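# Four arms lay a jointed cable runway on supports

## Task

Place the jointed cable runway so it rests on all three of its supports, sitting between each support's lugs, with one of its ends on the tallest support; then open the grippers and move the arms away, because the runway must stay in place without any robot holding it.

## Robot and tools

Robots and cameras. Four identical i2rt Big YAM arms are named arm1, arm2, arm3 and arm4. Each has six joints, a two-finger gripper and a wrist camera (arm1_cam_wrist to arm4_cam_wrist). Two fixed room cameras, cam_high and cam_low, watch the scene. With joints 1 and 6 at zero and the hand held level pointing forward, the wrist camera rides on top of the hand looking toward the fingertips. The hand can reach roughly 1.0 m from the vertical axis of joint 1.

Frames. Everything shares one scene frame with its origin on the floor and +z upward. The hand point is the spot midway between the fingertips; the hand's z axis runs along the fingers and its y axis is the direction in which the fingers open and close. Each arm's foot has its own real placement, which is never printed.

Joints (all absolute targets, radians except the gripper, in metres). joint1_rad -2.879 to 2.879: turns the whole arm about its foot, positive counter-clockwise seen from above, 0 facing the way the foot faces. joint2_rad 0 to 3.141: shoulder; 0 has the upper arm lying back roughly level, increasing lifts it up and then forward. joint3_rad 0 to 3.019: elbow; 0 is folded, increasing opens it. joint4_rad -1.692 to 1.57: hand pitch, positive tips the fingers up. joint5_rad -1.57 to 1.57: sideways hand swing, positive toward the arm's right. joint6_rad -2.094 to 2.094: hand roll, positive clockwise as seen from behind the hand. gripper_m 0 to 0.093: fingertip gap in metres; grip force tops out near 50 to 62 N per pad, lower on some units. Tolerances counted as arrived: ±0.045, ±0.14, ±0.09, ±0.055, ±0.03, ±0.035 rad and ±0.003 m.

execute_actions. Argument actions is a list holding exactly one action object, or empty (an empty list only reports state and images). The action object has optional keys arm1..arm4; under each, a joints object maps joint names to absolute target values as above. Any subset of joints and arms may be given; all named motions begin together and may finish at different moments. Joints can move at different speeds, so the hand may sweep a wide path between postures. Omitted joints or arms may keep driving toward an older target. An unknown key or a value outside its range makes the whole call rejected with nothing moving. A single action lasts at most 15 s. Argument cameras is an optional list of camera names (or "all"); omitted, null or ["all"] returns every camera, [] returns none. Images come back in the order named on the pictures line.

wait: seconds from 0 to 10; commands nothing new and returns state and images like an empty action.

zoom_image: camera (one of the six names) and region [x0, y0, x1, y1] in pixels of that camera's latest full image, origin top-left, at most 504 by 504 pixels.

finished_scene: scene is the number of the current scene; it ends it permanently after the last command is held and reports success.

Reading results. joint_positions gives current joint values. joint_status tells how each commanded motion of the last accepted action ended: off_target (stopped short, may still push), contact_stop or time_out (target dropped, joint holds where it stopped, though a timed-out joint may keep a target at most 0.375, 0.375, 0.113, 0.225, 0.075, 0.3 rad away from its position for joints 1 to 6 and keep pushing), not_followed (a self- or inter-arm collision check withheld that arm's joint targets; the gripper part still runs, and the arm may retry the held targets on later actions until they become valid). A line saying joint command not followed, usually with a cause line, marks this. on_its_own lists what this call did not command; its held at value is a target, not a position. Joint torques are listed per arm joint with per-unit offsets, scaling and noise; friction can mimic or mask load. MOTOR HOT appears from 85 °C; at 100 °C an OVER-TEMPERATURE FAULT makes that arm and its gripper go limp until cool, and its unfinished keys show limit_stop_at_motor_heat (resend the target afterwards). If a result reports a stop, the rest of that reply's motion, wait and finished_scene calls are skipped.

Cautions. The arms keep pushing after contact and can push hard, heating motors; to relieve a stalled joint, command its reported position. Tiny target changes may not move a joint. A joint carrying a load may sag. The simulation runs on while you think, with arms holding their last command. Never let two robots press hard together (the run ends) or collide; the clearance check may react late and ignores fingers, gripper housings and wrist cameras. Do not knock anything out of the work area or onto the floor, and avoid drops, slips, slams and hard pushes. Arms do not wait for one another if one stalls. Finish by opening grippers and retreating so the runway rests unaided.

Each tool is called after ">>>" as name(argument=value, ...), one argument or row to a line, values as JSON.

## Session

>>> execute_actions(
  actions=[],
)

Scene clock: 0.00 s.
Joint torques (N m, as the arm reports them, + toward a larger angle): no reading
Motor temperatures (°C, as the motors report them): arm1=[24 25 24 25 23 22] | arm2=[23 24 24 25 23 23] | arm3=[25 23 23 25 24 24] | arm4=[23 26 25 23 24 23]
arm1.joint_positions: joint1_rad=-0.513 joint2_rad=+0.520 joint3_rad=+1.445 joint4_rad=-1.342 joint5_rad=+0.229 joint6_rad=+0.076 gripper_m=+0.095
arm1.joint_status: not commanded
arm1.hand: x=-0.9858 y=-0.3204 z=+1.6229 quat_wxyz=(-0.521, -0.259, -0.794, +0.177) (m; scene frame)
arm2.joint_positions: joint1_rad=+0.251 joint2_rad=+0.628 joint3_rad=+1.443 joint4_rad=-1.380 joint5_rad=-0.271 joint6_rad=-0.049 gripper_m=+0.094
arm2.joint_status: not commanded
arm2.hand: x=-0.3176 y=-0.4643 z=+1.5271 quat_wxyz=(-0.233, +0.713, -0.496, -0.437) (m; scene frame)
arm3.joint_positions: joint1_rad=-0.100 joint2_rad=+0.550 joint3_rad=+1.364 joint4_rad=-1.275 joint5_rad=-0.249 joint6_rad=-0.016 gripper_m=+0.095
arm3.joint_status: not commanded
arm3.hand: x=+0.2359 y=+0.1078 z=+1.5962 quat_wxyz=(-0.443, -0.540, -0.651, +0.296) (m; scene frame)
arm4.joint_positions: joint1_rad=+0.189 joint2_rad=+0.522 joint3_rad=+1.431 joint4_rad=-1.479 joint5_rad=-0.296 joint6_rad=-0.272 gripper_m=+0.094
arm4.joint_status: not commanded
arm4.hand: x=+0.9797 y=-0.2277 z=+1.5693 quat_wxyz=(-0.152, -0.809, -0.328, +0.464) (m; scene frame)
pictures: arm1_cam_wrist, arm2_cam_wrist, arm3_cam_wrist, arm4_cam_wrist, cam_high, cam_low
Images, in order (width x height): arm1_cam_wrist 504x504, arm2_cam_wrist 504x504, arm3_cam_wrist 504x504, arm4_cam_wrist 504x504, cam_high 896x504, cam_low 896x504.

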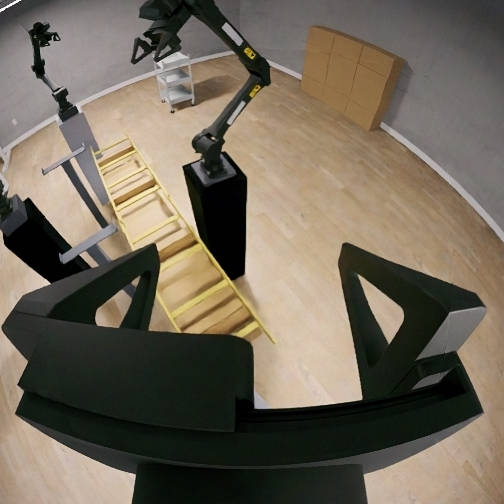

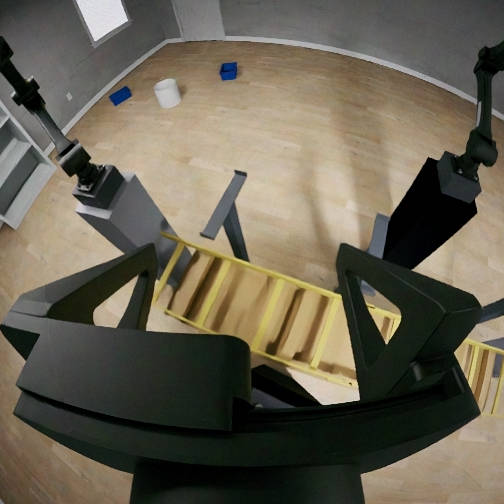

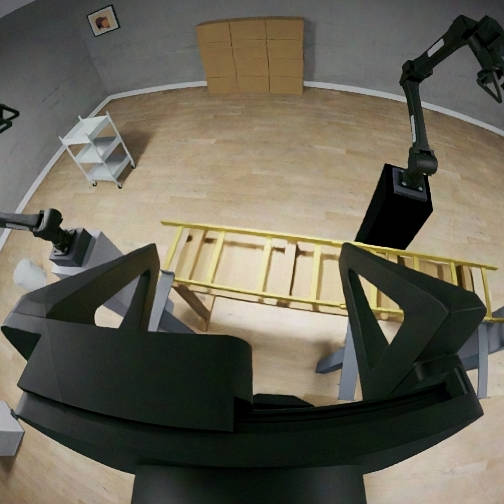

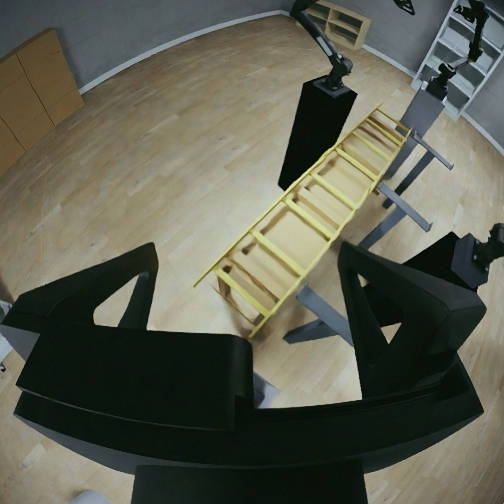

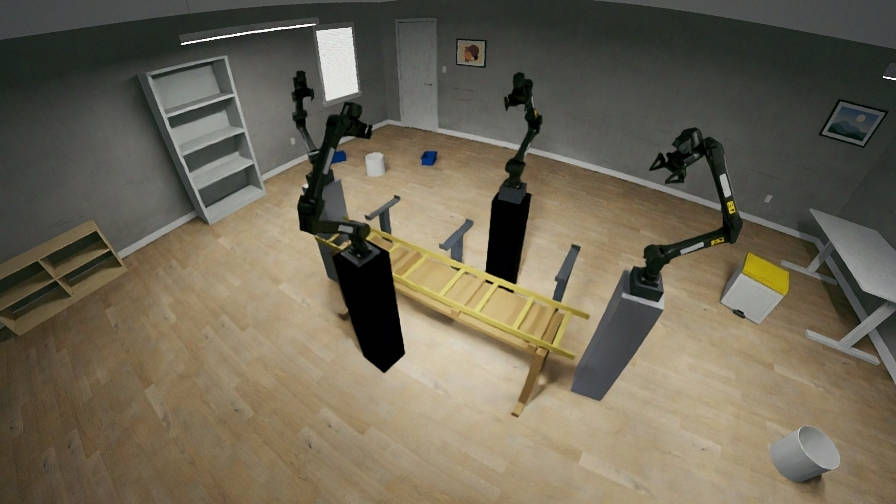

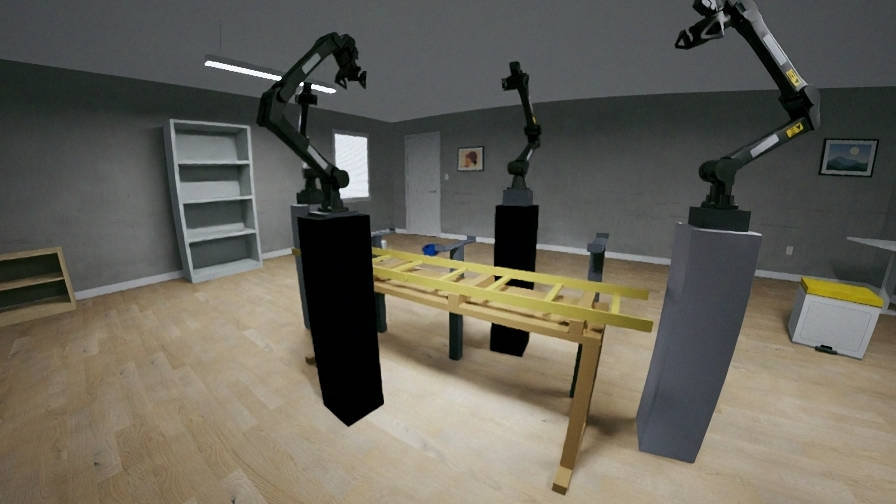

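>>> execute_actions(
  actions=[
    {"arm1":{"joints":{"joint1_rad":-0.6,"joint2_rad":1.85,"joint3_rad":0.82,"joint4_rad":-0.54,"joint5_rad":0,"joint6_rad":1.085}},"arm2":{"joints":{"joint1_rad":-0.225,"joint2_rad":1.55,"joint3_rad":0.64,"joint4_rad":-0.66,"joint5_rad":0,"joint6_rad":-0.34}},"arm3":{"joints":{"joint1_rad":-0.194,"joint2_rad":2.45,"joint3_rad":2.12,"joint4_rad":-1.22,"joint5_rad":0,"joint6_rad":-0.09}},"arm4":{"joints":{"joint1_rad":0.494,"joint2_rad":1.8,"joint3_rad":0.88,"joint4_rad":-0.65,"joint5_rad":0,"joint6_rad":-0.93}}},
  ],
)

Scene clock: 2.50 s.
Joint torques (N m, as the arm reports them, + toward a larger angle): arm1=[ -1.12 -12.9    4.92   0.75  -0.01   0.07] | arm2=[ 0.1  -7.23  6.12  1.4  -0.02 -0.07] | arm3=[ -1.41 -20.84  11.27  -0.02   0.11  -0.05] | arm4=[  0.07 -11.31   6.71   0.76   0.04  -0.06]
Motor temperatures (°C, as the motors report them): arm1=[24 25 24 25 23 22] | arm2=[23 24 24 25 23 23] | arm3=[25 24 24 25 24 24] | arm4=[23 26 25 23 24 23]
arm1.joint_positions: joint1_rad=-0.594 joint2_rad=+1.846 joint3_rad=+0.823 joint4_rad=-0.547 joint5_rad=+0.002 joint6_rad=+1.077 gripper_m=+0.095
arm1.joint_status: all done
arm1.hand: x=-0.7846 y=-0.3893 z=+0.9431 quat_wxyz=(+0.000, -0.702, -0.712, -0.004) (m; scene frame)
arm2.joint_positions: joint1_rad=-0.228 joint2_rad=+1.540 joint3_rad=+0.631 joint4_rad=-0.670 joint5_rad=-0.002 joint6_rad=-0.332 gripper_m=+0.094
arm2.joint_status: all done
arm2.hand: x=-0.1413 y=-0.3752 z=+0.9338 quat_wxyz=(+0.002, +0.710, -0.704, -0.002) (m; scene frame)
arm3.joint_positions: joint1_rad=-0.190 joint2_rad=+2.461 joint3_rad=+2.095 joint4_rad=-1.219 joint5_rad=-0.005 joint6_rad=-0.080 gripper_m=+0.095
arm3.joint_status: all done
arm3.hand: x=+0.1361 y=-0.3899 z=+0.9722 quat_wxyz=(+0.004, -0.706, -0.709, -0.007) (m; scene frame)
arm4.joint_positions: joint1_rad=+0.490 joint2_rad=+1.804 joint3_rad=+0.871 joint4_rad=-0.663 joint5_rad=-0.002 joint6_rad=-0.917 gripper_m=+0.094
arm4.joint_status: all done
arm4.hand: x=+0.8093 y=-0.3688 z=+0.9473 quat_wxyz=(-0.011, -0.710, -0.704, -0.015) (m; scene frame)
pictures: arm1_cam_wrist, arm2_cam_wrist, arm3_cam_wrist, arm4_cam_wrist, cam_high, cam_low
Images, in order (width x height): arm1_cam_wrist 504x504, arm2_cam_wrist 504x504, arm3_cam_wrist 504x504, arm4_cam_wrist 504x504, cam_high 896x504, cam_low 896x504.

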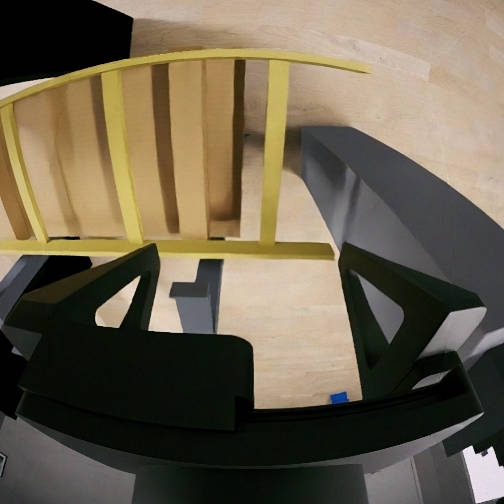

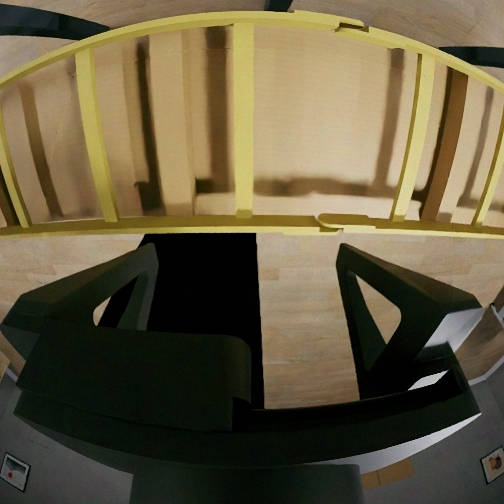

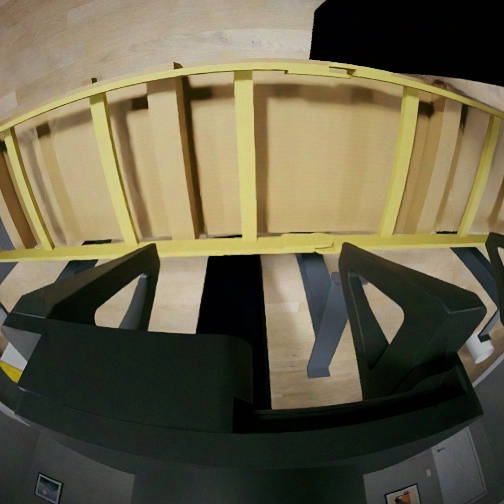

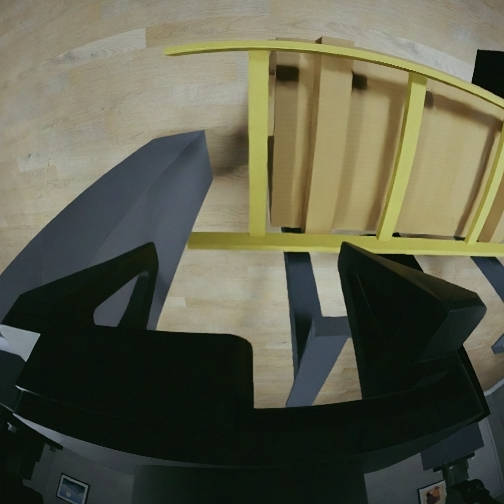

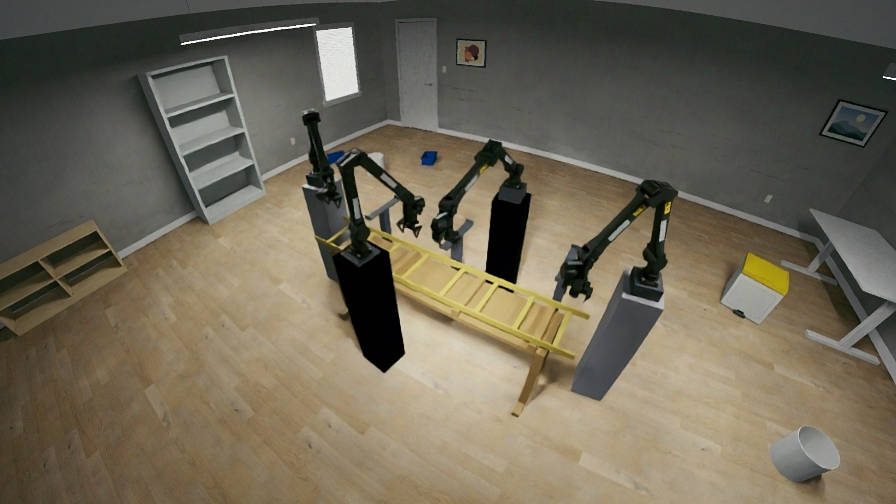

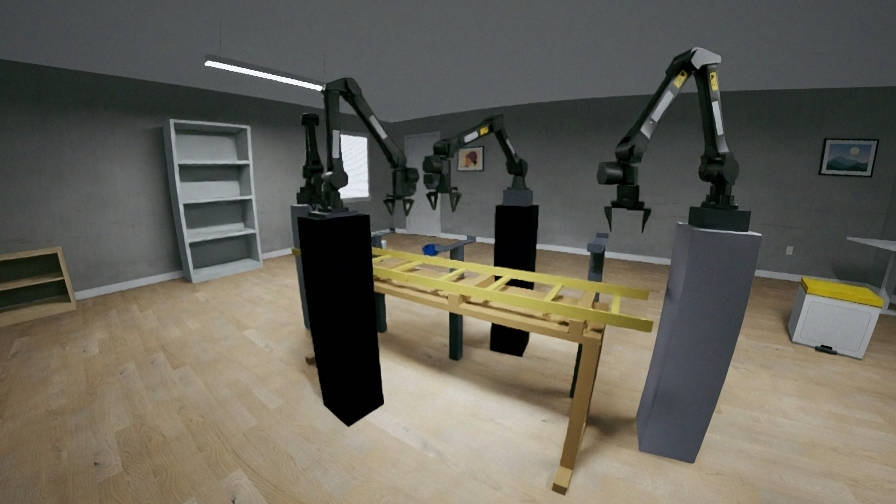

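>>> execute_actions(
  actions=[
    {"arm1":{"joints":{"joint2_rad":2.3,"joint3_rad":0.83,"joint4_rad":-0.1}},"arm2":{"joints":{"joint1_rad":-0.2,"joint2_rad":2.02,"joint3_rad":0.66,"joint4_rad":-0.21}},"arm3":{"joints":{"joint1_rad":-0.17,"joint2_rad":2.74,"joint3_rad":2.16,"joint4_rad":-0.95}},"arm4":{"joints":{"joint1_rad":0.475,"joint2_rad":2.24,"joint3_rad":0.91,"joint4_rad":-0.24}}},
  ],
  cameras=[],
)

>>> execute_actions(
  actions=[
    {"arm1":{"joints":{"joint2_rad":2.66,"joint3_rad":1.02,"joint4_rad":0.08}},"arm2":{"joints":{"joint2_rad":2.44,"joint3_rad":0.8,"joint4_rad":0.07}},"arm3":{"joints":{"joint2_rad":3.04,"joint3_rad":2.42,"joint4_rad":-0.91}},"arm4":{"joints":{"joint2_rad":2.59,"joint3_rad":1.09,"joint4_rad":-0.06}}},
  ],
)

Scene clock: 4.60 s.
Joint torques (N m, as the arm reports them, + toward a larger angle): arm1=[ -1.11 -14.86   1.38   0.73  -0.01   0.04] | arm2=[  0.35 -11.22   2.69   1.33  -0.03  -0.07] | arm3=[ -0.77 -21.4    9.88   0.7    0.09  -0.05] | arm4=[ -0.92 -13.42   2.77   0.78   0.03  -0.07]
Motor temperatures (°C, as the motors report them): arm1=[24 25 24 25 23 22] | arm2=[23 24 24 25 23 23] | arm3=[25 24 24 25 24 24] | arm4=[23 26 25 23 24 23]
arm1.joint_positions: joint1_rad=-0.594 joint2_rad=+2.303 joint3_rad=+0.824 joint4_rad=-0.108 joint5_rad=+0.002 joint6_rad=+1.078 gripper_m=+0.095
arm1.joint_status: all done
arm1.hand: x=-0.8124 y=-0.3728 z=+0.7791 quat_wxyz=(+0.008, -0.702, -0.712, -0.002) (m; scene frame)
arm2.joint_positions: joint1_rad=-0.206 joint2_rad=+2.022 joint3_rad=+0.644 joint4_rad=-0.220 joint5_rad=-0.002 joint6_rad=-0.332 gripper_m=+0.094
arm2.joint_status: all done
arm2.hand: x=-0.1470 y=-0.3681 z=+0.7908 quat_wxyz=(+0.011, +0.718, -0.696, +0.002) (m; scene frame)
arm3.joint_positions: joint1_rad=-0.175 joint2_rad=+2.751 joint3_rad=+2.138 joint4_rad=-0.962 joint5_rad=-0.005 joint6_rad=-0.081 gripper_m=+0.095
arm3.joint_status: all done
arm3.hand: x=+0.1462 y=-0.3875 z=+0.7852 quat_wxyz=(+0.001, -0.700, -0.714, -0.003) (m; scene frame)
arm4.joint_positions: joint1_rad=+0.484 joint2_rad=+2.250 joint3_rad=+0.901 joint4_rad=-0.253 joint5_rad=-0.002 joint6_rad=-0.918 gripper_m=+0.094
arm4.joint_status: all done
arm4.hand: x=+0.8163 y=-0.3637 z=+0.7810 quat_wxyz=(-0.011, -0.712, -0.702, -0.018) (m; scene frame)
pictures: none
No camera images: the call's "cameras" was empty. Leave "cameras" out to get every camera's image.

Scene clock: 5.90 s.
Joint torques (N m, as the arm reports them, + toward a larger angle): arm1=[ -1.5  -12.22  -2.18  -0.36   0.5   -0.02] | arm2=[  0.36 -13.61  -0.39   1.33  -0.03  -0.07] | arm3=[ -0.74 -21.31  10.58   0.33   0.08  -0.04] | arm4=[-0.69 -9.82  0.71  0.72  0.33 -0.07]
Motor temperatures (°C, as the motors report them): arm1=[24 25 24 25 23 22] | arm2=[23 24 24 25 23 23] | arm3=[25 24 24 25 24 24] | arm4=[23 26 25 23 24 23]
arm1.joint_positions: joint1_rad=-0.589 joint2_rad=+2.603 joint3_rad=+1.048 joint4_rad=+0.102 joint5_rad=-0.012 joint6_rad=+1.083 gripper_m=+0.094
arm1.joint_status: all done
arm1.hand: x=-0.7563 y=-0.3957 z=+0.6790 quat_wxyz=(-0.054, -0.701, -0.710, -0.029) (m; scene frame)
arm2.joint_positions: joint1_rad=-0.206 joint2_rad=+2.452 joint3_rad=+0.796 joint4_rad=+0.061 joint5_rad=-0.002 joint6_rad=-0.332 gripper_m=+0.094
arm2.joint_status: all done
arm2.hand: x=-0.1463 y=-0.3638 z=+0.6624 quat_wxyz=(+0.010, +0.718, -0.696, +0.001) (m; scene frame)
arm3.joint_positions: joint1_rad=-0.175 joint2_rad=+3.052 joint3_rad=+2.387 joint4_rad=-0.915 joint5_rad=-0.005 joint6_rad=-0.081 gripper_m=+0.095
arm3.joint_status: all done
arm3.hand: x=+0.1463 y=-0.3815 z=+0.6539 quat_wxyz=(+0.002, -0.700, -0.714, -0.005) (m; scene frame)
arm4.joint_positions: joint1_rad=+0.482 joint2_rad=+2.519 joint3_rad=+1.101 joint4_rad=-0.066 joint5_rad=-0.009 joint6_rad=-0.917 gripper_m=+0.094
arm4.joint_status: all done
arm4.hand: x=+0.7703 y=-0.3998 z=+0.6899 quat_wxyz=(-0.006, -0.713, -0.700, +0.040) (m; scene frame)
pictures: arm1_cam_wrist, arm2_cam_wrist, arm3_cam_wrist, arm4_cam_wrist, cam_high, cam_low
Images, in order (width x height): arm1_cam_wrist 504x504, arm2_cam_wrist 504x504, arm3_cam_wrist 504x504, arm4_cam_wrist 504x504, cam_high 896x504, cam_low 896x504.

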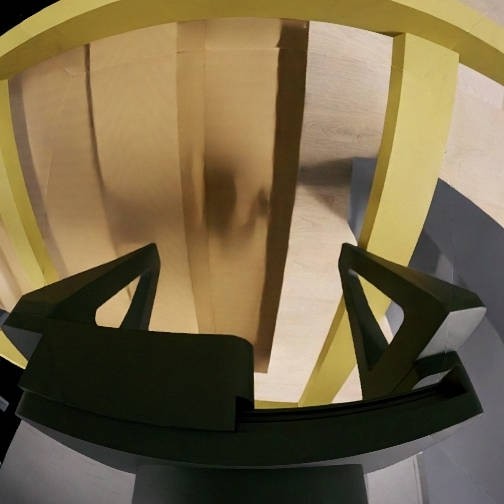

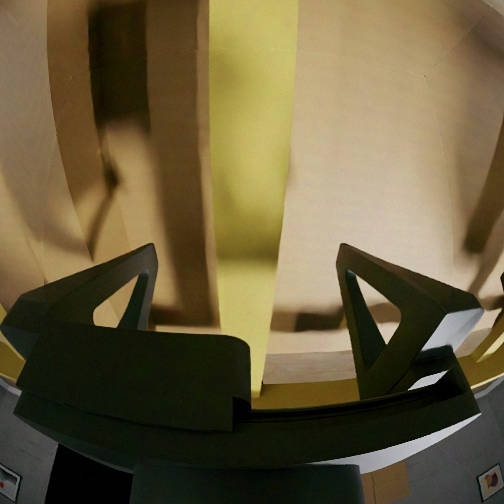

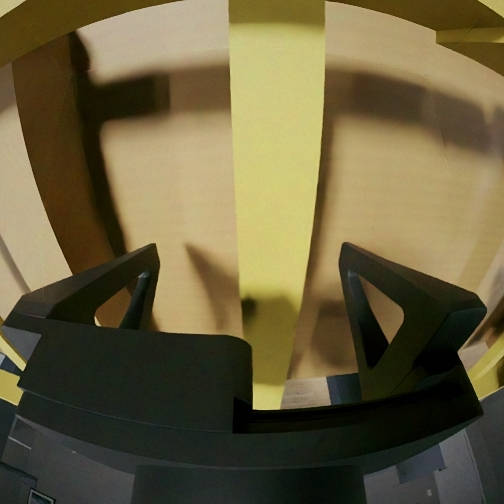

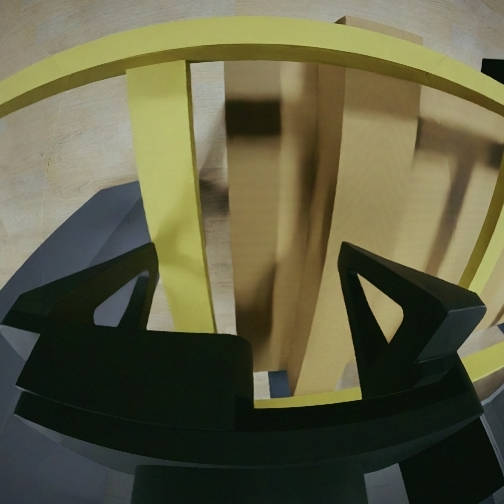

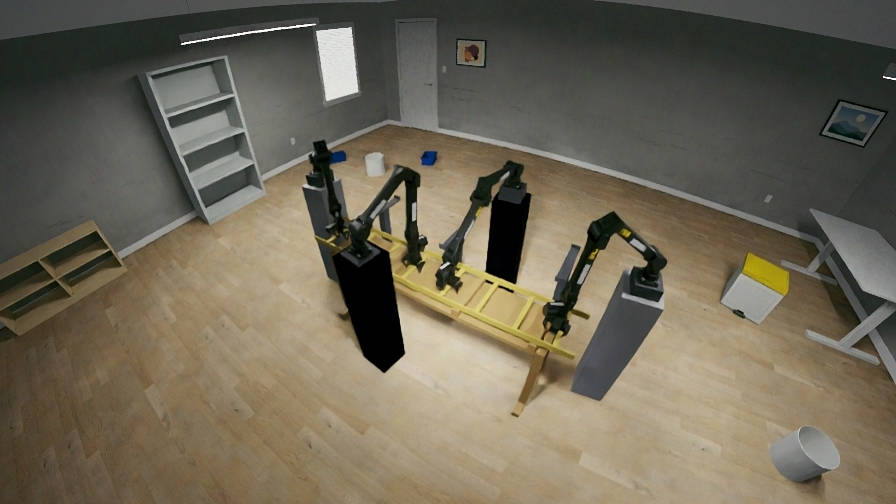

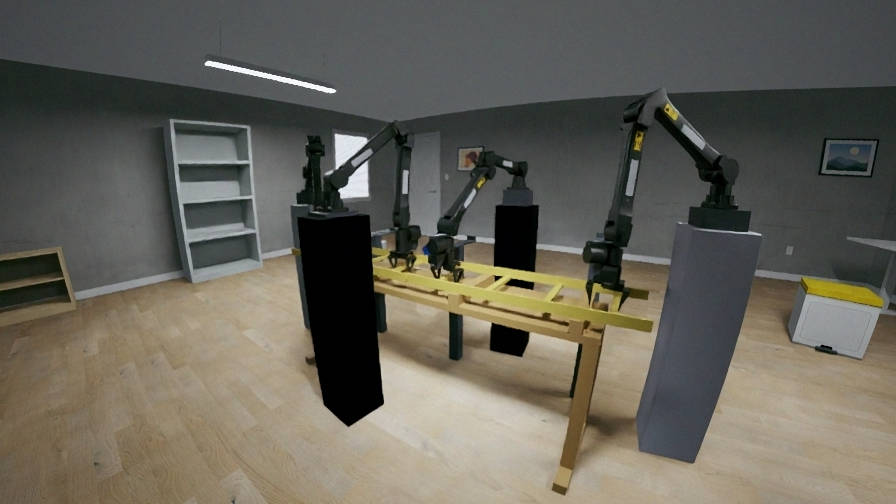

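>>> execute_actions(
  actions=[
    {"arm1":{"joints":{"joint2_rad":2.4,"joint3_rad":0.88,"joint4_rad":-0.05}},"arm4":{"joints":{"joint2_rad":2.33,"joint3_rad":0.93,"joint4_rad":-0.17}}},
  ],
  cameras=[],
)

>>> execute_actions(
  actions=[
    {"arm1":{"joints":{"joint2_rad":2.55,"joint3_rad":0.94,"joint4_rad":0.04}},"arm4":{"joints":{"joint2_rad":2.48,"joint3_rad":0.99,"joint4_rad":-0.08}}},
  ],
  cameras=[],
)

>>> execute_actions(
  actions=[
    {"arm1":{"joints":{"joint2_rad":2.67,"joint3_rad":1.02,"joint4_rad":0.08}},"arm4":{"joints":{"joint2_rad":2.6,"joint3_rad":1.07,"joint4_rad":-0.04}}},
  ],
  cameras=["arm1_cam_wrist","arm4_cam_wrist"],
)

Scene clock: 7.27 s.
Joint torques (N m, as the arm reports them, + toward a larger angle): arm1=[ -1.32 -14.35   0.84   0.37   0.16  -0.02] | arm2=[  0.25 -13.55  -0.4    1.33  -0.02  -0.07] | arm3=[ -0.78 -21.58  10.48   0.33   0.09  -0.04] | arm4=[ -0.57 -12.2    1.48   0.34   0.04  -0.04]
Motor temperatures (°C, as the motors report them): arm1=[24 26 24 25 23 22] | arm2=[23 24 24 25 23 23] | arm3=[25 25 25 25 24 24] | arm4=[23 26 25 23 24 23]
arm1.joint_positions: joint1_rad=-0.591 joint2_rad=+2.397 joint3_rad=+0.876 joint4_rad=-0.048 joint5_rad=-0.003 joint6_rad=+1.083 gripper_m=+0.094
arm1.joint_status: all done
arm1.hand: x=-0.8030 y=-0.3752 z=+0.7485 quat_wxyz=(+0.000, -0.703, -0.711, -0.007) (m; scene frame)
arm2.joint_positions: joint1_rad=-0.206 joint2_rad=+2.452 joint3_rad=+0.796 joint4_rad=+0.061 joint5_rad=-0.002 joint6_rad=-0.332 gripper_m=+0.094
arm2.joint_status: not commanded
arm2.hand: x=-0.1463 y=-0.3638 z=+0.6624 quat_wxyz=(+0.010, +0.718, -0.696, +0.001) (m; scene frame)
arm3.joint_positions: joint1_rad=-0.175 joint2_rad=+3.052 joint3_rad=+2.387 joint4_rad=-0.915 joint5_rad=-0.005 joint6_rad=-0.081 gripper_m=+0.095
arm3.joint_status: not commanded
arm3.hand: x=+0.1463 y=-0.3815 z=+0.6539 quat_wxyz=(+0.002, -0.700, -0.714, -0.005) (m; scene frame)
arm4.joint_positions: joint1_rad=+0.482 joint2_rad=+2.316 joint3_rad=+0.934 joint4_rad=-0.169 joint5_rad=-0.003 joint6_rad=-0.919 gripper_m=+0.094
arm4.joint_status: all done
arm4.hand: x=+0.8036 y=-0.3727 z=+0.7583 quat_wxyz=(-0.008, -0.712, -0.702, +0.007) (m; scene frame)
pictures: none
No camera images: the call's "cameras" was empty. Leave "cameras" out to get every camera's image.

Scene clock: 8.27 s.
Joint torques (N m, as the arm reports them, + toward a larger angle): arm1=[ -1.29 -15.13  -0.52   0.56   0.16  -0.01] | arm2=[  0.33 -13.7   -0.41   1.35  -0.03  -0.07] | arm3=[ -0.8  -21.61  10.49   0.33   0.1   -0.05] | arm4=[ -0.64 -13.91   0.79   0.7    0.03  -0.05]
Motor temperatures (°C, as the motors report them): arm1=[24 26 24 25 23 22] | arm2=[23 25 24 25 23 23] | arm3=[25 25 25 25 24 24] | arm4=[23 27 25 23 24 23]
arm1.joint_positions: joint1_rad=-0.591 joint2_rad=+2.548 joint3_rad=+0.940 joint4_rad=+0.036 joint5_rad=-0.003 joint6_rad=+1.083 gripper_m=+0.094
arm1.joint_status: all done
arm1.hand: x=-0.8090 y=-0.3715 z=+0.6968 quat_wxyz=(+0.002, -0.703, -0.711, -0.006) (m; scene frame)
arm2.joint_positions: joint1_rad=-0.206 joint2_rad=+2.452 joint3_rad=+0.796 joint4_rad=+0.061 joint5_rad=-0.002 joint6_rad=-0.332 gripper_m=+0.094
arm2.joint_status: not commanded
arm2.hand: x=-0.1463 y=-0.3638 z=+0.6624 quat_wxyz=(+0.010, +0.718, -0.696, +0.001) (m; scene frame)
arm3.joint_positions: joint1_rad=-0.175 joint2_rad=+3.052 joint3_rad=+2.387 joint4_rad=-0.915 joint5_rad=-0.005 joint6_rad=-0.081 gripper_m=+0.095
arm3.joint_status: not commanded
arm3.hand: x=+0.1463 y=-0.3815 z=+0.6539 quat_wxyz=(+0.002, -0.700, -0.714, -0.005) (m; scene frame)
arm4.joint_positions: joint1_rad=+0.482 joint2_rad=+2.488 joint3_rad=+0.987 joint4_rad=-0.090 joint5_rad=-0.003 joint6_rad=-0.919 gripper_m=+0.094
arm4.joint_status: all done
arm4.hand: x=+0.8203 y=-0.3615 z=+0.6965 quat_wxyz=(-0.011, -0.712, -0.702, -0.013) (m; scene frame)
pictures: none
No camera images: the call's "cameras" was empty. Leave "cameras" out to get every camera's image.

Scene clock: 9.23 s.
Joint torques (N m, as the arm reports them, + toward a larger angle): arm1=[ -1.21 -15.29  -0.83   0.67   0.07  -0.02] | arm2=[  0.35 -13.78  -0.45   1.32  -0.02  -0.07] | arm3=[ -0.84 -21.6   10.47   0.31   0.09  -0.05] | arm4=[ -0.77 -13.23   0.29   0.55   0.03  -0.05]
Motor temperatures (°C, as the motors report them): arm1=[24 26 24 25 23 22] | arm2=[23 25 24 25 23 23] | arm3=[25 25 25 25 24 24] | arm4=[23 27 25 23 24 23]
arm1.joint_positions: joint1_rad=-0.592 joint2_rad=+2.664 joint3_rad=+1.019 joint4_rad=+0.075 joint5_rad=+0.000 joint6_rad=+1.083 gripper_m=+0.094
arm1.joint_status: all done
arm1.hand: x=-0.8068 y=-0.3728 z=+0.6560 quat_wxyz=(+0.000, -0.703, -0.711, -0.006) (m; scene frame)
arm2.joint_positions: joint1_rad=-0.206 joint2_rad=+2.452 joint3_rad=+0.796 joint4_rad=+0.061 joint5_rad=-0.002 joint6_rad=-0.332 gripper_m=+0.094
arm2.joint_status: not commanded
arm2.hand: x=-0.1463 y=-0.3638 z=+0.6624 quat_wxyz=(+0.010, +0.718, -0.696, +0.001) (m; scene frame)
arm3.joint_positions: joint1_rad=-0.175 joint2_rad=+3.052 joint3_rad=+2.387 joint4_rad=-0.915 joint5_rad=-0.005 joint6_rad=-0.081 gripper_m=+0.095
arm3.joint_status: not commanded
arm3.hand: x=+0.1463 y=-0.3815 z=+0.6539 quat_wxyz=(+0.002, -0.700, -0.714, -0.005) (m; scene frame)
arm4.joint_positions: joint1_rad=+0.482 joint2_rad=+2.599 joint3_rad=+1.069 joint4_rad=-0.047 joint5_rad=-0.003 joint6_rad=-0.919 gripper_m=+0.094
arm4.joint_status: all done
arm4.hand: x=+0.8129 y=-0.3678 z=+0.6570 quat_wxyz=(-0.010, -0.712, -0.702, -0.006) (m; scene frame)
pictures: arm1_cam_wrist, arm4_cam_wrist
Images, in order (width x height): arm1_cam_wrist 504x504, arm4_cam_wrist 504x504.

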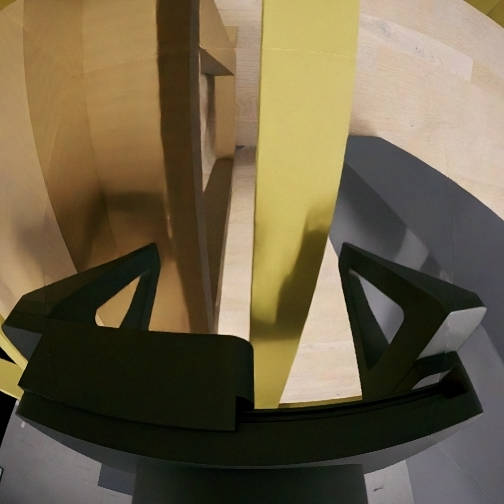

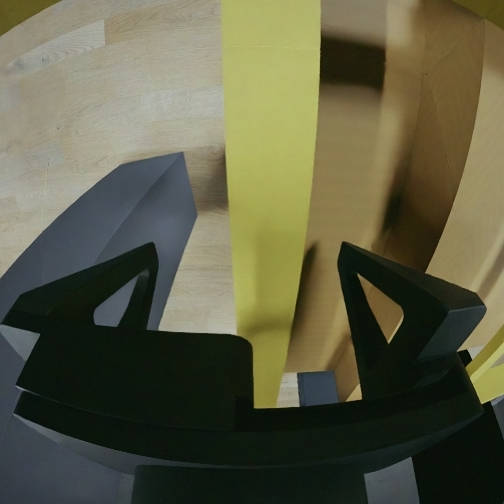

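>>> execute_actions(
  actions=[
    {"arm1":{"joints":{"gripper_m":0,"joint3_rad":0.99}},"arm2":{"joints":{"gripper_m":0}},"arm3":{"joints":{"gripper_m":0}},"arm4":{"joints":{"gripper_m":0}}},
  ],
)

Scene clock: 10.03 s.
Joint torques (N m, as the arm reports them, + toward a larger angle): arm1=[ -0.98 -14.86  -1.73   0.51   0.02  -0.17] | arm2=[  0.43 -13.54  -0.41   1.26  -0.03  -0.13] | arm3=[  0.   -21.63  10.48   0.14  -0.31   0.16] | arm4=[ -0.4  -13.74  -0.3    0.34  -0.29   0.12]
Motor temperatures (°C, as the motors report them): arm1=[24 26 24 25 23 22] | arm2=[23 25 24 25 23 23] | arm3=[25 25 25 25 24 24] | arm4=[23 27 25 23 24 23]
arm1.joint_positions: joint1_rad=-0.595 joint2_rad=+2.666 joint3_rad=+0.996 joint4_rad=+0.077 joint5_rad=+0.001 joint6_rad=+1.098 gripper_m=+0.024
arm1.joint_status: gripper_m off_target (ended at +0.024, target +0.000); the others done
arm1.hand: x=-0.8204 y=-0.3672 z=+0.6561 quat_wxyz=(+0.011, -0.710, -0.704, -0.002) (m; scene frame)
arm2.joint_positions: joint1_rad=-0.206 joint2_rad=+2.452 joint3_rad=+0.796 joint4_rad=+0.062 joint5_rad=-0.001 joint6_rad=-0.325 gripper_m=+0.024
arm2.joint_status: gripper_m off_target (ended at +0.024, target +0.000)
arm2.hand: x=-0.1460 y=-0.3630 z=+0.6626 quat_wxyz=(+0.009, +0.716, -0.698, +0.001) (m; scene frame)
arm3.joint_positions: joint1_rad=-0.184 joint2_rad=+3.052 joint3_rad=+2.387 joint4_rad=-0.912 joint5_rad=+0.007 joint6_rad=-0.099 gripper_m=+0.024
arm3.joint_status: gripper_m off_target (ended at +0.024, target +0.000)
arm3.hand: x=+0.1378 y=-0.3819 z=+0.6539 quat_wxyz=(+0.005, -0.697, -0.717, +0.000) (m; scene frame)
arm4.joint_positions: joint1_rad=+0.478 joint2_rad=+2.599 joint3_rad=+1.078 joint4_rad=-0.040 joint5_rad=+0.004 joint6_rad=-0.932 gripper_m=+0.024
arm4.joint_status: gripper_m off_target (ended at +0.024, target +0.000)
arm4.hand: x=+0.8055 y=-0.3695 z=+0.6570 quat_wxyz=(-0.005, -0.709, -0.705, +0.001) (m; scene frame)
pictures: arm1_cam_wrist, arm2_cam_wrist, arm3_cam_wrist, arm4_cam_wrist, cam_high, cam_low
Images, in order (width x height): arm1_cam_wrist 504x504, arm2_cam_wrist 504x504, arm3_cam_wrist 504x504, arm4_cam_wrist 504x504, cam_high 896x504, cam_low 896x504.

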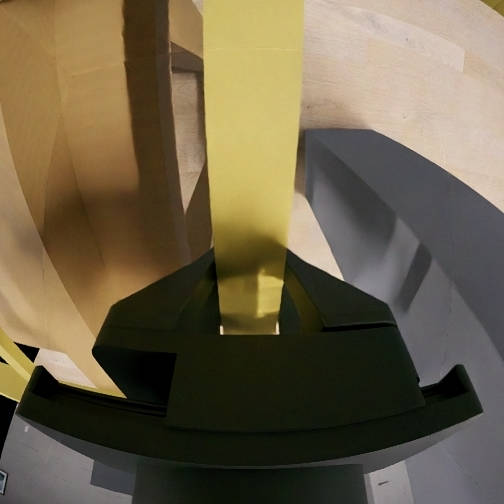

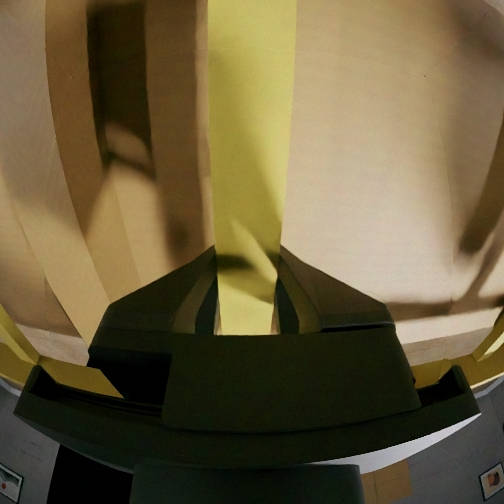

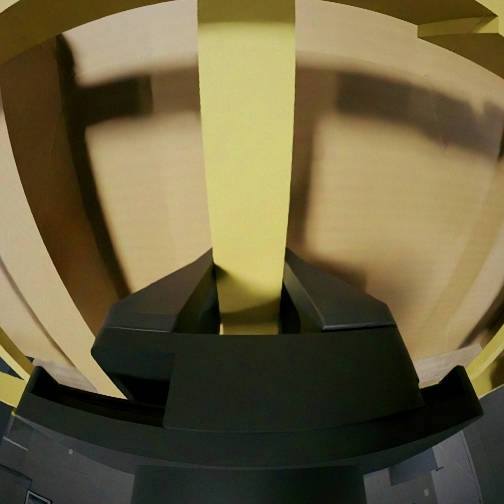

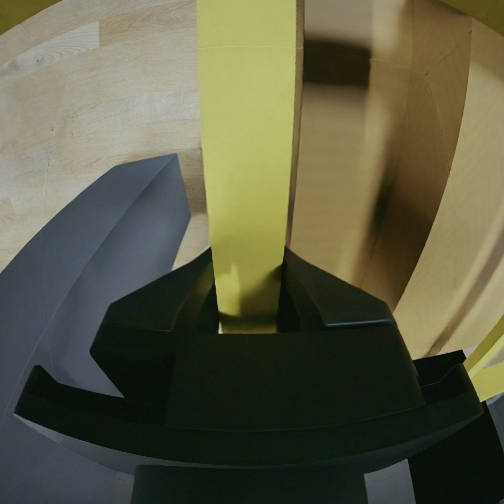

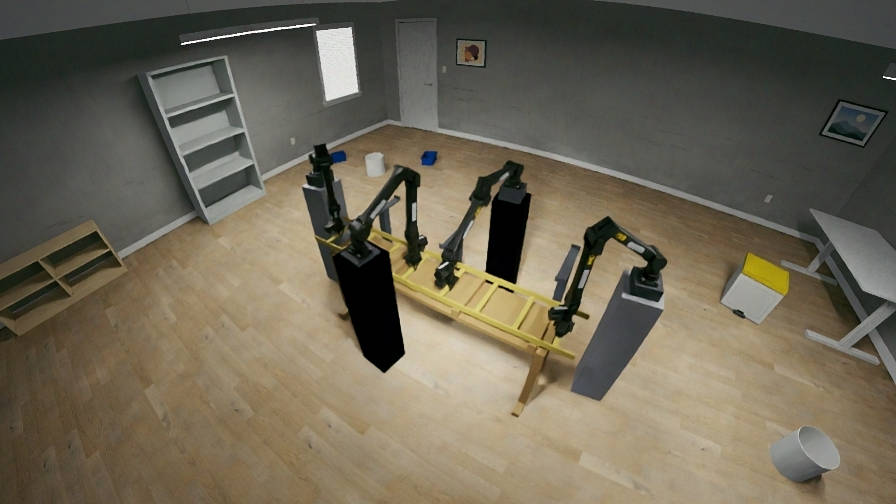

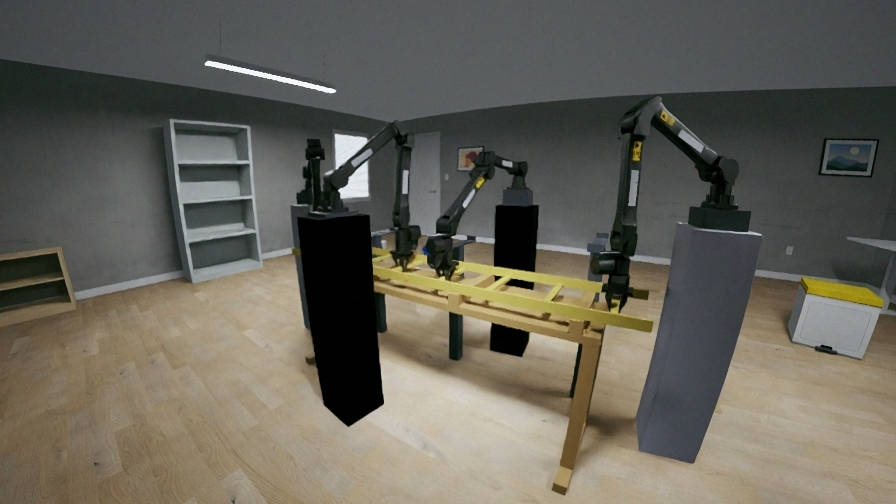

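>>> execute_actions(
  actions=[
    {"arm1":{"joints":{"joint2_rad":2.43,"joint3_rad":0.89,"joint4_rad":-0.02}},"arm2":{"joints":{"joint2_rad":2.15,"joint3_rad":0.71,"joint4_rad":-0.13}},"arm3":{"joints":{"joint2_rad":2.82,"joint3_rad":2.25,"joint4_rad":-0.95}},"arm4":{"joints":{"joint2_rad":2.27,"joint3_rad":0.96,"joint4_rad":-0.25}}},
  ],
  cameras=[],
)

>>> execute_actions(
  actions=[
    {"arm1":{"joints":{"joint2_rad":2.2,"joint3_rad":0.8,"joint4_rad":-0.13}},"arm2":{"joints":{"joint2_rad":1.86,"joint3_rad":0.66,"joint4_rad":-0.33}},"arm3":{"joints":{"joint2_rad":2.6,"joint3_rad":2.11,"joint4_rad":-0.99}},"arm4":{"joints":{"joint2_rad":1.96,"joint3_rad":0.875,"joint4_rad":-0.45}}},
  ],
  cameras=["cam_high","cam_low"],
)

Scene clock: 11.67 s.
Joint torques (N m, as the arm reports them, + toward a larger angle): arm1=[ -0.28 -17.7   -0.43   0.13  -0.35  -0.07] | arm2=[  0.73 -18.52  -0.28  -0.07  -0.46  -0.09] | arm3=[  0.08 -25.22   9.05  -0.75   0.27   0.21] | arm4=[ -0.57 -17.13   1.63  -0.38   0.36   0.15]
Motor temperatures (°C, as the motors report them): arm1=[24 26 24 25 23 22] | arm2=[23 25 24 25 23 23] | arm3=[25 25 25 25 24 24] | arm4=[23 27 25 23 24 23]
arm1.joint_positions: joint1_rad=-0.603 joint2_rad=+2.472 joint3_rad=+0.892 joint4_rad=-0.015 joint5_rad=+0.012 joint6_rad=+1.090 gripper_m=+0.024
arm1.joint_status: all done
arm1.hand: x=-0.8189 y=-0.3741 z=+0.7231 quat_wxyz=(+0.011, -0.710, -0.705, +0.004) (m; scene frame)
arm2.joint_positions: joint1_rad=-0.209 joint2_rad=+2.240 joint3_rad=+0.718 joint4_rad=-0.102 joint5_rad=+0.009 joint6_rad=-0.330 gripper_m=+0.024
arm2.joint_status: all done
arm2.hand: x=-0.1441 y=-0.3674 z=+0.7283 quat_wxyz=(+0.020, +0.716, -0.698, +0.012) (m; scene frame)
arm3.joint_positions: joint1_rad=-0.184 joint2_rad=+2.880 joint3_rad=+2.234 joint4_rad=-0.933 joint5_rad=-0.010 joint6_rad=-0.103 gripper_m=+0.024
arm3.joint_status: all done
arm3.hand: x=+0.1405 y=-0.3861 z=+0.7259 quat_wxyz=(+0.000, -0.695, -0.719, -0.006) (m; scene frame)
arm4.joint_positions: joint1_rad=+0.479 joint2_rad=+2.336 joint3_rad=+0.961 joint4_rad=-0.232 joint5_rad=-0.009 joint6_rad=-0.937 gripper_m=+0.024
arm4.joint_status: all done
arm4.hand: x=+0.8084 y=-0.3689 z=+0.7529 quat_wxyz=(-0.015, -0.707, -0.707, -0.020) (m; scene frame)
pictures: none
No camera images: the call's "cameras" was empty. Leave "cameras" out to get every camera's image.

Scene clock: 12.80 s.
Joint torques (N m, as the arm reports them, + toward a larger angle): arm1=[ -0.11 -17.29   1.77   0.18  -0.25  -0.02] | arm2=[  0.92 -16.16   3.42   0.26  -0.97  -0.04] | arm3=[ -0.21 -25.78  10.22  -0.24   0.56   0.22] | arm4=[ -0.58 -16.55   4.64  -0.05   0.66   0.19]
Motor temperatures (°C, as the motors report them): arm1=[24 26 24 25 23 22] | arm2=[23 25 24 25 23 23] | arm3=[25 26 25 25 24 24] | arm4=[23 27 25 23 24 23]
arm1.joint_positions: joint1_rad=-0.605 joint2_rad=+2.244 joint3_rad=+0.793 joint4_rad=-0.126 joint5_rad=+0.009 joint6_rad=+1.085 gripper_m=+0.024
arm1.joint_status: all done
arm1.hand: x=-0.8159 y=-0.3767 z=+0.7977 quat_wxyz=(+0.002, -0.709, -0.706, +0.000) (m; scene frame)
arm2.joint_positions: joint1_rad=-0.211 joint2_rad=+1.937 joint3_rad=+0.644 joint4_rad=-0.310 joint5_rad=+0.021 joint6_rad=-0.333 gripper_m=+0.025
arm2.joint_status: all done
arm2.hand: x=-0.1408 y=-0.3671 z=+0.8165 quat_wxyz=(+0.008, +0.717, -0.697, +0.013) (m; scene frame)
arm3.joint_positions: joint1_rad=-0.182 joint2_rad=+2.674 joint3_rad=+2.084 joint4_rad=-0.982 joint5_rad=-0.018 joint6_rad=-0.105 gripper_m=+0.024
arm3.joint_status: all done
arm3.hand: x=+0.1434 y=-0.3861 z=+0.8214 quat_wxyz=(-0.006, -0.694, -0.720, -0.006) (m; scene frame)
arm4.joint_positions: joint1_rad=+0.478 joint2_rad=+2.030 joint3_rad=+0.865 joint4_rad=-0.438 joint5_rad=-0.015 joint6_rad=-0.940 gripper_m=+0.024
arm4.joint_status: all done
arm4.hand: x=+0.8115 y=-0.3658 z=+0.8598 quat_wxyz=(-0.018, -0.706, -0.708, -0.018) (m; scene frame)
pictures: cam_high, cam_low
Images, in order (width x height): cam_high 896x504, cam_low 896x504.

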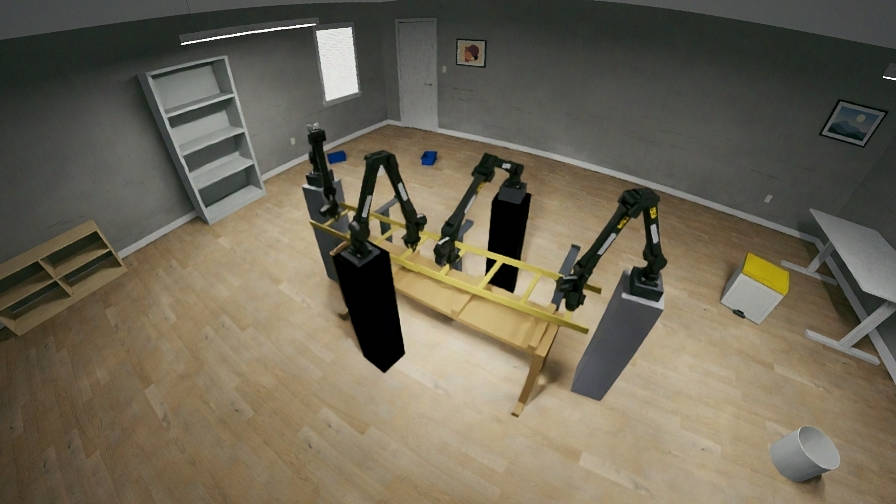

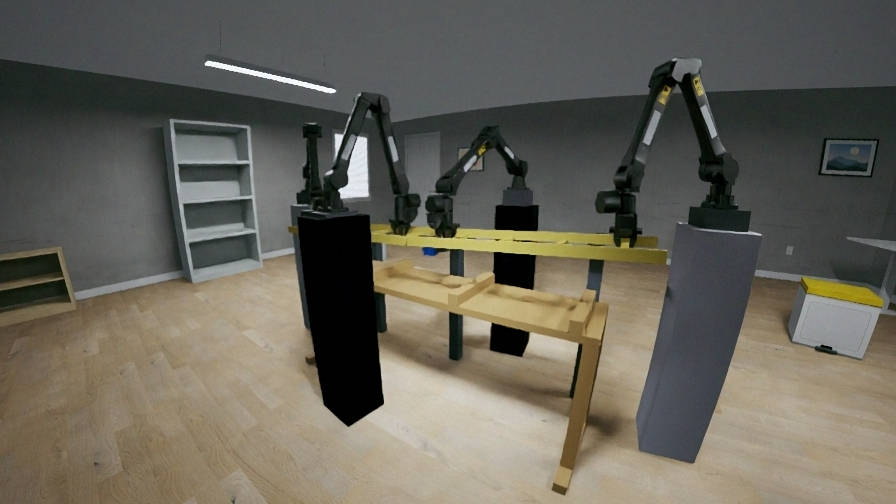

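>>> execute_actions(
  actions=[
    {"arm1":{"joints":{"joint1_rad":-0.35,"joint2_rad":2.1,"joint3_rad":0.71,"joint4_rad":-0.13,"joint6_rad":1.34}},"arm2":{"joints":{"joint1_rad":-0.13,"joint2_rad":1.9,"joint3_rad":0.91,"joint4_rad":-0.52,"joint6_rad":-0.25}},"arm3":{"joints":{"joint1_rad":-0.2,"joint2_rad":2.38,"joint3_rad":1.71,"joint4_rad":-0.82,"joint6_rad":-0.11}},"arm4":{"joints":{"joint1_rad":0.27,"joint2_rad":1.83,"joint3_rad":0.73,"joint4_rad":-0.42,"joint6_rad":-1.15}}},
  ],
  cameras=[],
)

>>> execute_actions(
  actions=[
    {"arm1":{"joints":{"joint1_rad":-0.05,"joint2_rad":2.07,"joint3_rad":0.66,"joint4_rad":-0.105,"joint6_rad":1.636}},"arm2":{"joints":{"joint1_rad":-0.077,"joint2_rad":2.01,"joint3_rad":1.19,"joint4_rad":-0.68,"joint6_rad":-0.197}},"arm3":{"joints":{"joint1_rad":-0.213,"joint2_rad":2.22,"joint3_rad":1.35,"joint4_rad":-0.63,"joint6_rad":-0.12}},"arm4":{"joints":{"joint1_rad":0.02,"joint2_rad":1.78,"joint3_rad":0.65,"joint4_rad":-0.39,"joint6_rad":-1.407}}},
  ],
  cameras=["cam_high","cam_low"],
)

Scene clock: 14.50 s.
Joint torques (N m, as the arm reports them, + toward a larger angle): arm1=[ -0.1  -17.11   2.17   0.46  -0.17   0.02] | arm2=[  1.61 -19.62   6.13  -0.33  -0.58   0.15] | arm3=[ -1.48 -24.87   8.9    0.24   0.8    0.17] | arm4=[ -0.26 -14.98   4.67  -0.25   0.89   0.03]
Motor temperatures (°C, as the motors report them): arm1=[24 26 24 25 23 22] | arm2=[23 25 24 25 23 23] | arm3=[25 26 25 25 24 24] | arm4=[23 27 25 23 24 23]
arm1.joint_positions: joint1_rad=-0.356 joint2_rad=+2.157 joint3_rad=+0.696 joint4_rad=-0.133 joint5_rad=+0.007 joint6_rad=+1.334 gripper_m=+0.024
arm1.joint_status: all done
arm1.hand: x=-0.8140 y=-0.2872 z=+0.8223 quat_wxyz=(+0.008, -0.709, -0.706, +0.003) (m; scene frame)
arm2.joint_positions: joint1_rad=-0.150 joint2_rad=+1.987 joint3_rad=+0.879 joint4_rad=-0.483 joint5_rad=+0.012 joint6_rad=-0.270 gripper_m=+0.025
arm2.joint_status: all done
arm2.hand: x=-0.1405 y=-0.2789 z=+0.8322 quat_wxyz=(+0.004, +0.716, -0.698, +0.007) (m; scene frame)
arm3.joint_positions: joint1_rad=-0.195 joint2_rad=+2.473 joint3_rad=+1.686 joint4_rad=-0.825 joint5_rad=-0.024 joint6_rad=-0.120 gripper_m=+0.024
arm3.joint_status: all done
arm3.hand: x=+0.1425 y=-0.2986 z=+0.8349 quat_wxyz=(+0.005, -0.694, -0.720, -0.023) (m; scene frame)
arm4.joint_positions: joint1_rad=+0.272 joint2_rad=+1.903 joint3_rad=+0.716 joint4_rad=-0.405 joint5_rad=-0.020 joint6_rad=-1.147 gripper_m=+0.024
arm4.joint_status: all done
arm4.hand: x=+0.8119 y=-0.2774 z=+0.8825 quat_wxyz=(-0.021, -0.706, -0.708, -0.009) (m; scene frame)
pictures: none
No camera images: the call's "cameras" was empty. Leave "cameras" out to get every camera's image.

Scene clock: 15.67 s.
Joint torques (N m, as the arm reports them, + toward a larger angle): arm1=[ -0.39 -16.91   1.17   0.48  -0.2   -0.06] | arm2=[  1.87 -23.     7.46  -0.27  -0.37   0.17] | arm3=[ -1.1  -22.26   7.15  -0.39   0.69   0.23] | arm4=[  0.04 -14.06   4.    -0.18   0.5    0.02]
Motor temperatures (°C, as the motors report them): arm1=[24 26 24 25 23 22] | arm2=[23 25 25 25 23 23] | arm3=[25 26 25 25 24 24] | arm4=[23 27 25 23 24 23]
arm1.joint_positions: joint1_rad=-0.054 joint2_rad=+2.129 joint3_rad=+0.657 joint4_rad=-0.108 joint5_rad=+0.008 joint6_rad=+1.638 gripper_m=+0.024
arm1.joint_status: all done
arm1.hand: x=-0.8141 y=-0.1908 z=+0.8298 quat_wxyz=(+0.001, -0.709, -0.705, +0.001) (m; scene frame)
arm2.joint_positions: joint1_rad=-0.102 joint2_rad=+2.103 joint3_rad=+1.157 joint4_rad=-0.643 joint5_rad=+0.007 joint6_rad=-0.219 gripper_m=+0.025
arm2.joint_status: all done
arm2.hand: x=-0.1427 y=-0.1870 z=+0.8382 quat_wxyz=(+0.004, +0.715, -0.699, +0.004) (m; scene frame)
arm3.joint_positions: joint1_rad=-0.215 joint2_rad=+2.316 joint3_rad=+1.330 joint4_rad=-0.622 joint5_rad=-0.021 joint6_rad=-0.136 gripper_m=+0.024
arm3.joint_status: all done
arm3.hand: x=+0.1391 y=-0.2076 z=+0.8377 quat_wxyz=(+0.004, -0.695, -0.719, -0.021) (m; scene frame)
arm4.joint_positions: joint1_rad=+0.017 joint2_rad=+1.851 joint3_rad=+0.642 joint4_rad=-0.379 joint5_rad=-0.013 joint6_rad=-1.401 gripper_m=+0.024
arm4.joint_status: all done
arm4.hand: x=+0.8093 y=-0.1879 z=+0.8880 quat_wxyz=(-0.018, -0.706, -0.708, -0.006) (m; scene frame)
pictures: cam_high, cam_low
Images, in order (width x height): cam_high 896x504, cam_low 896x504.

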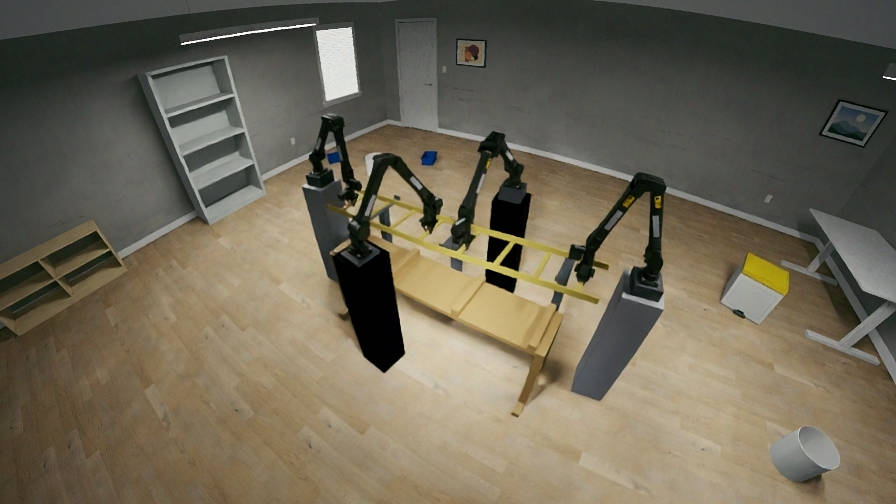

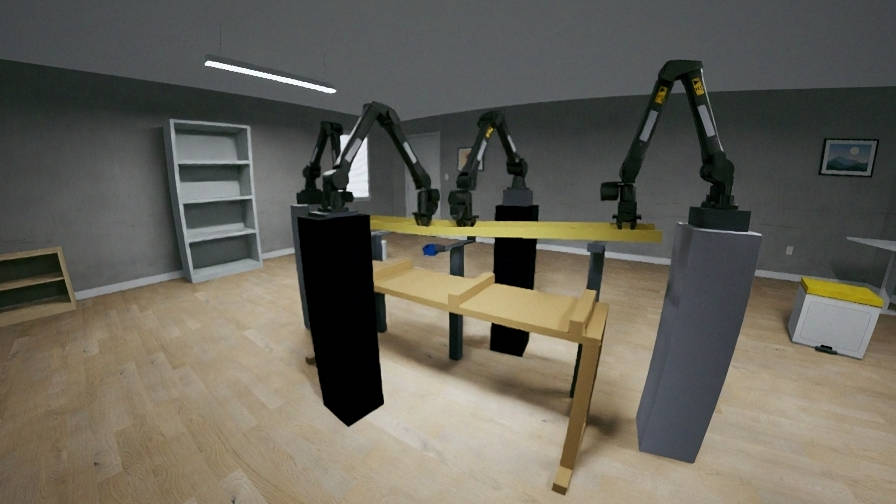

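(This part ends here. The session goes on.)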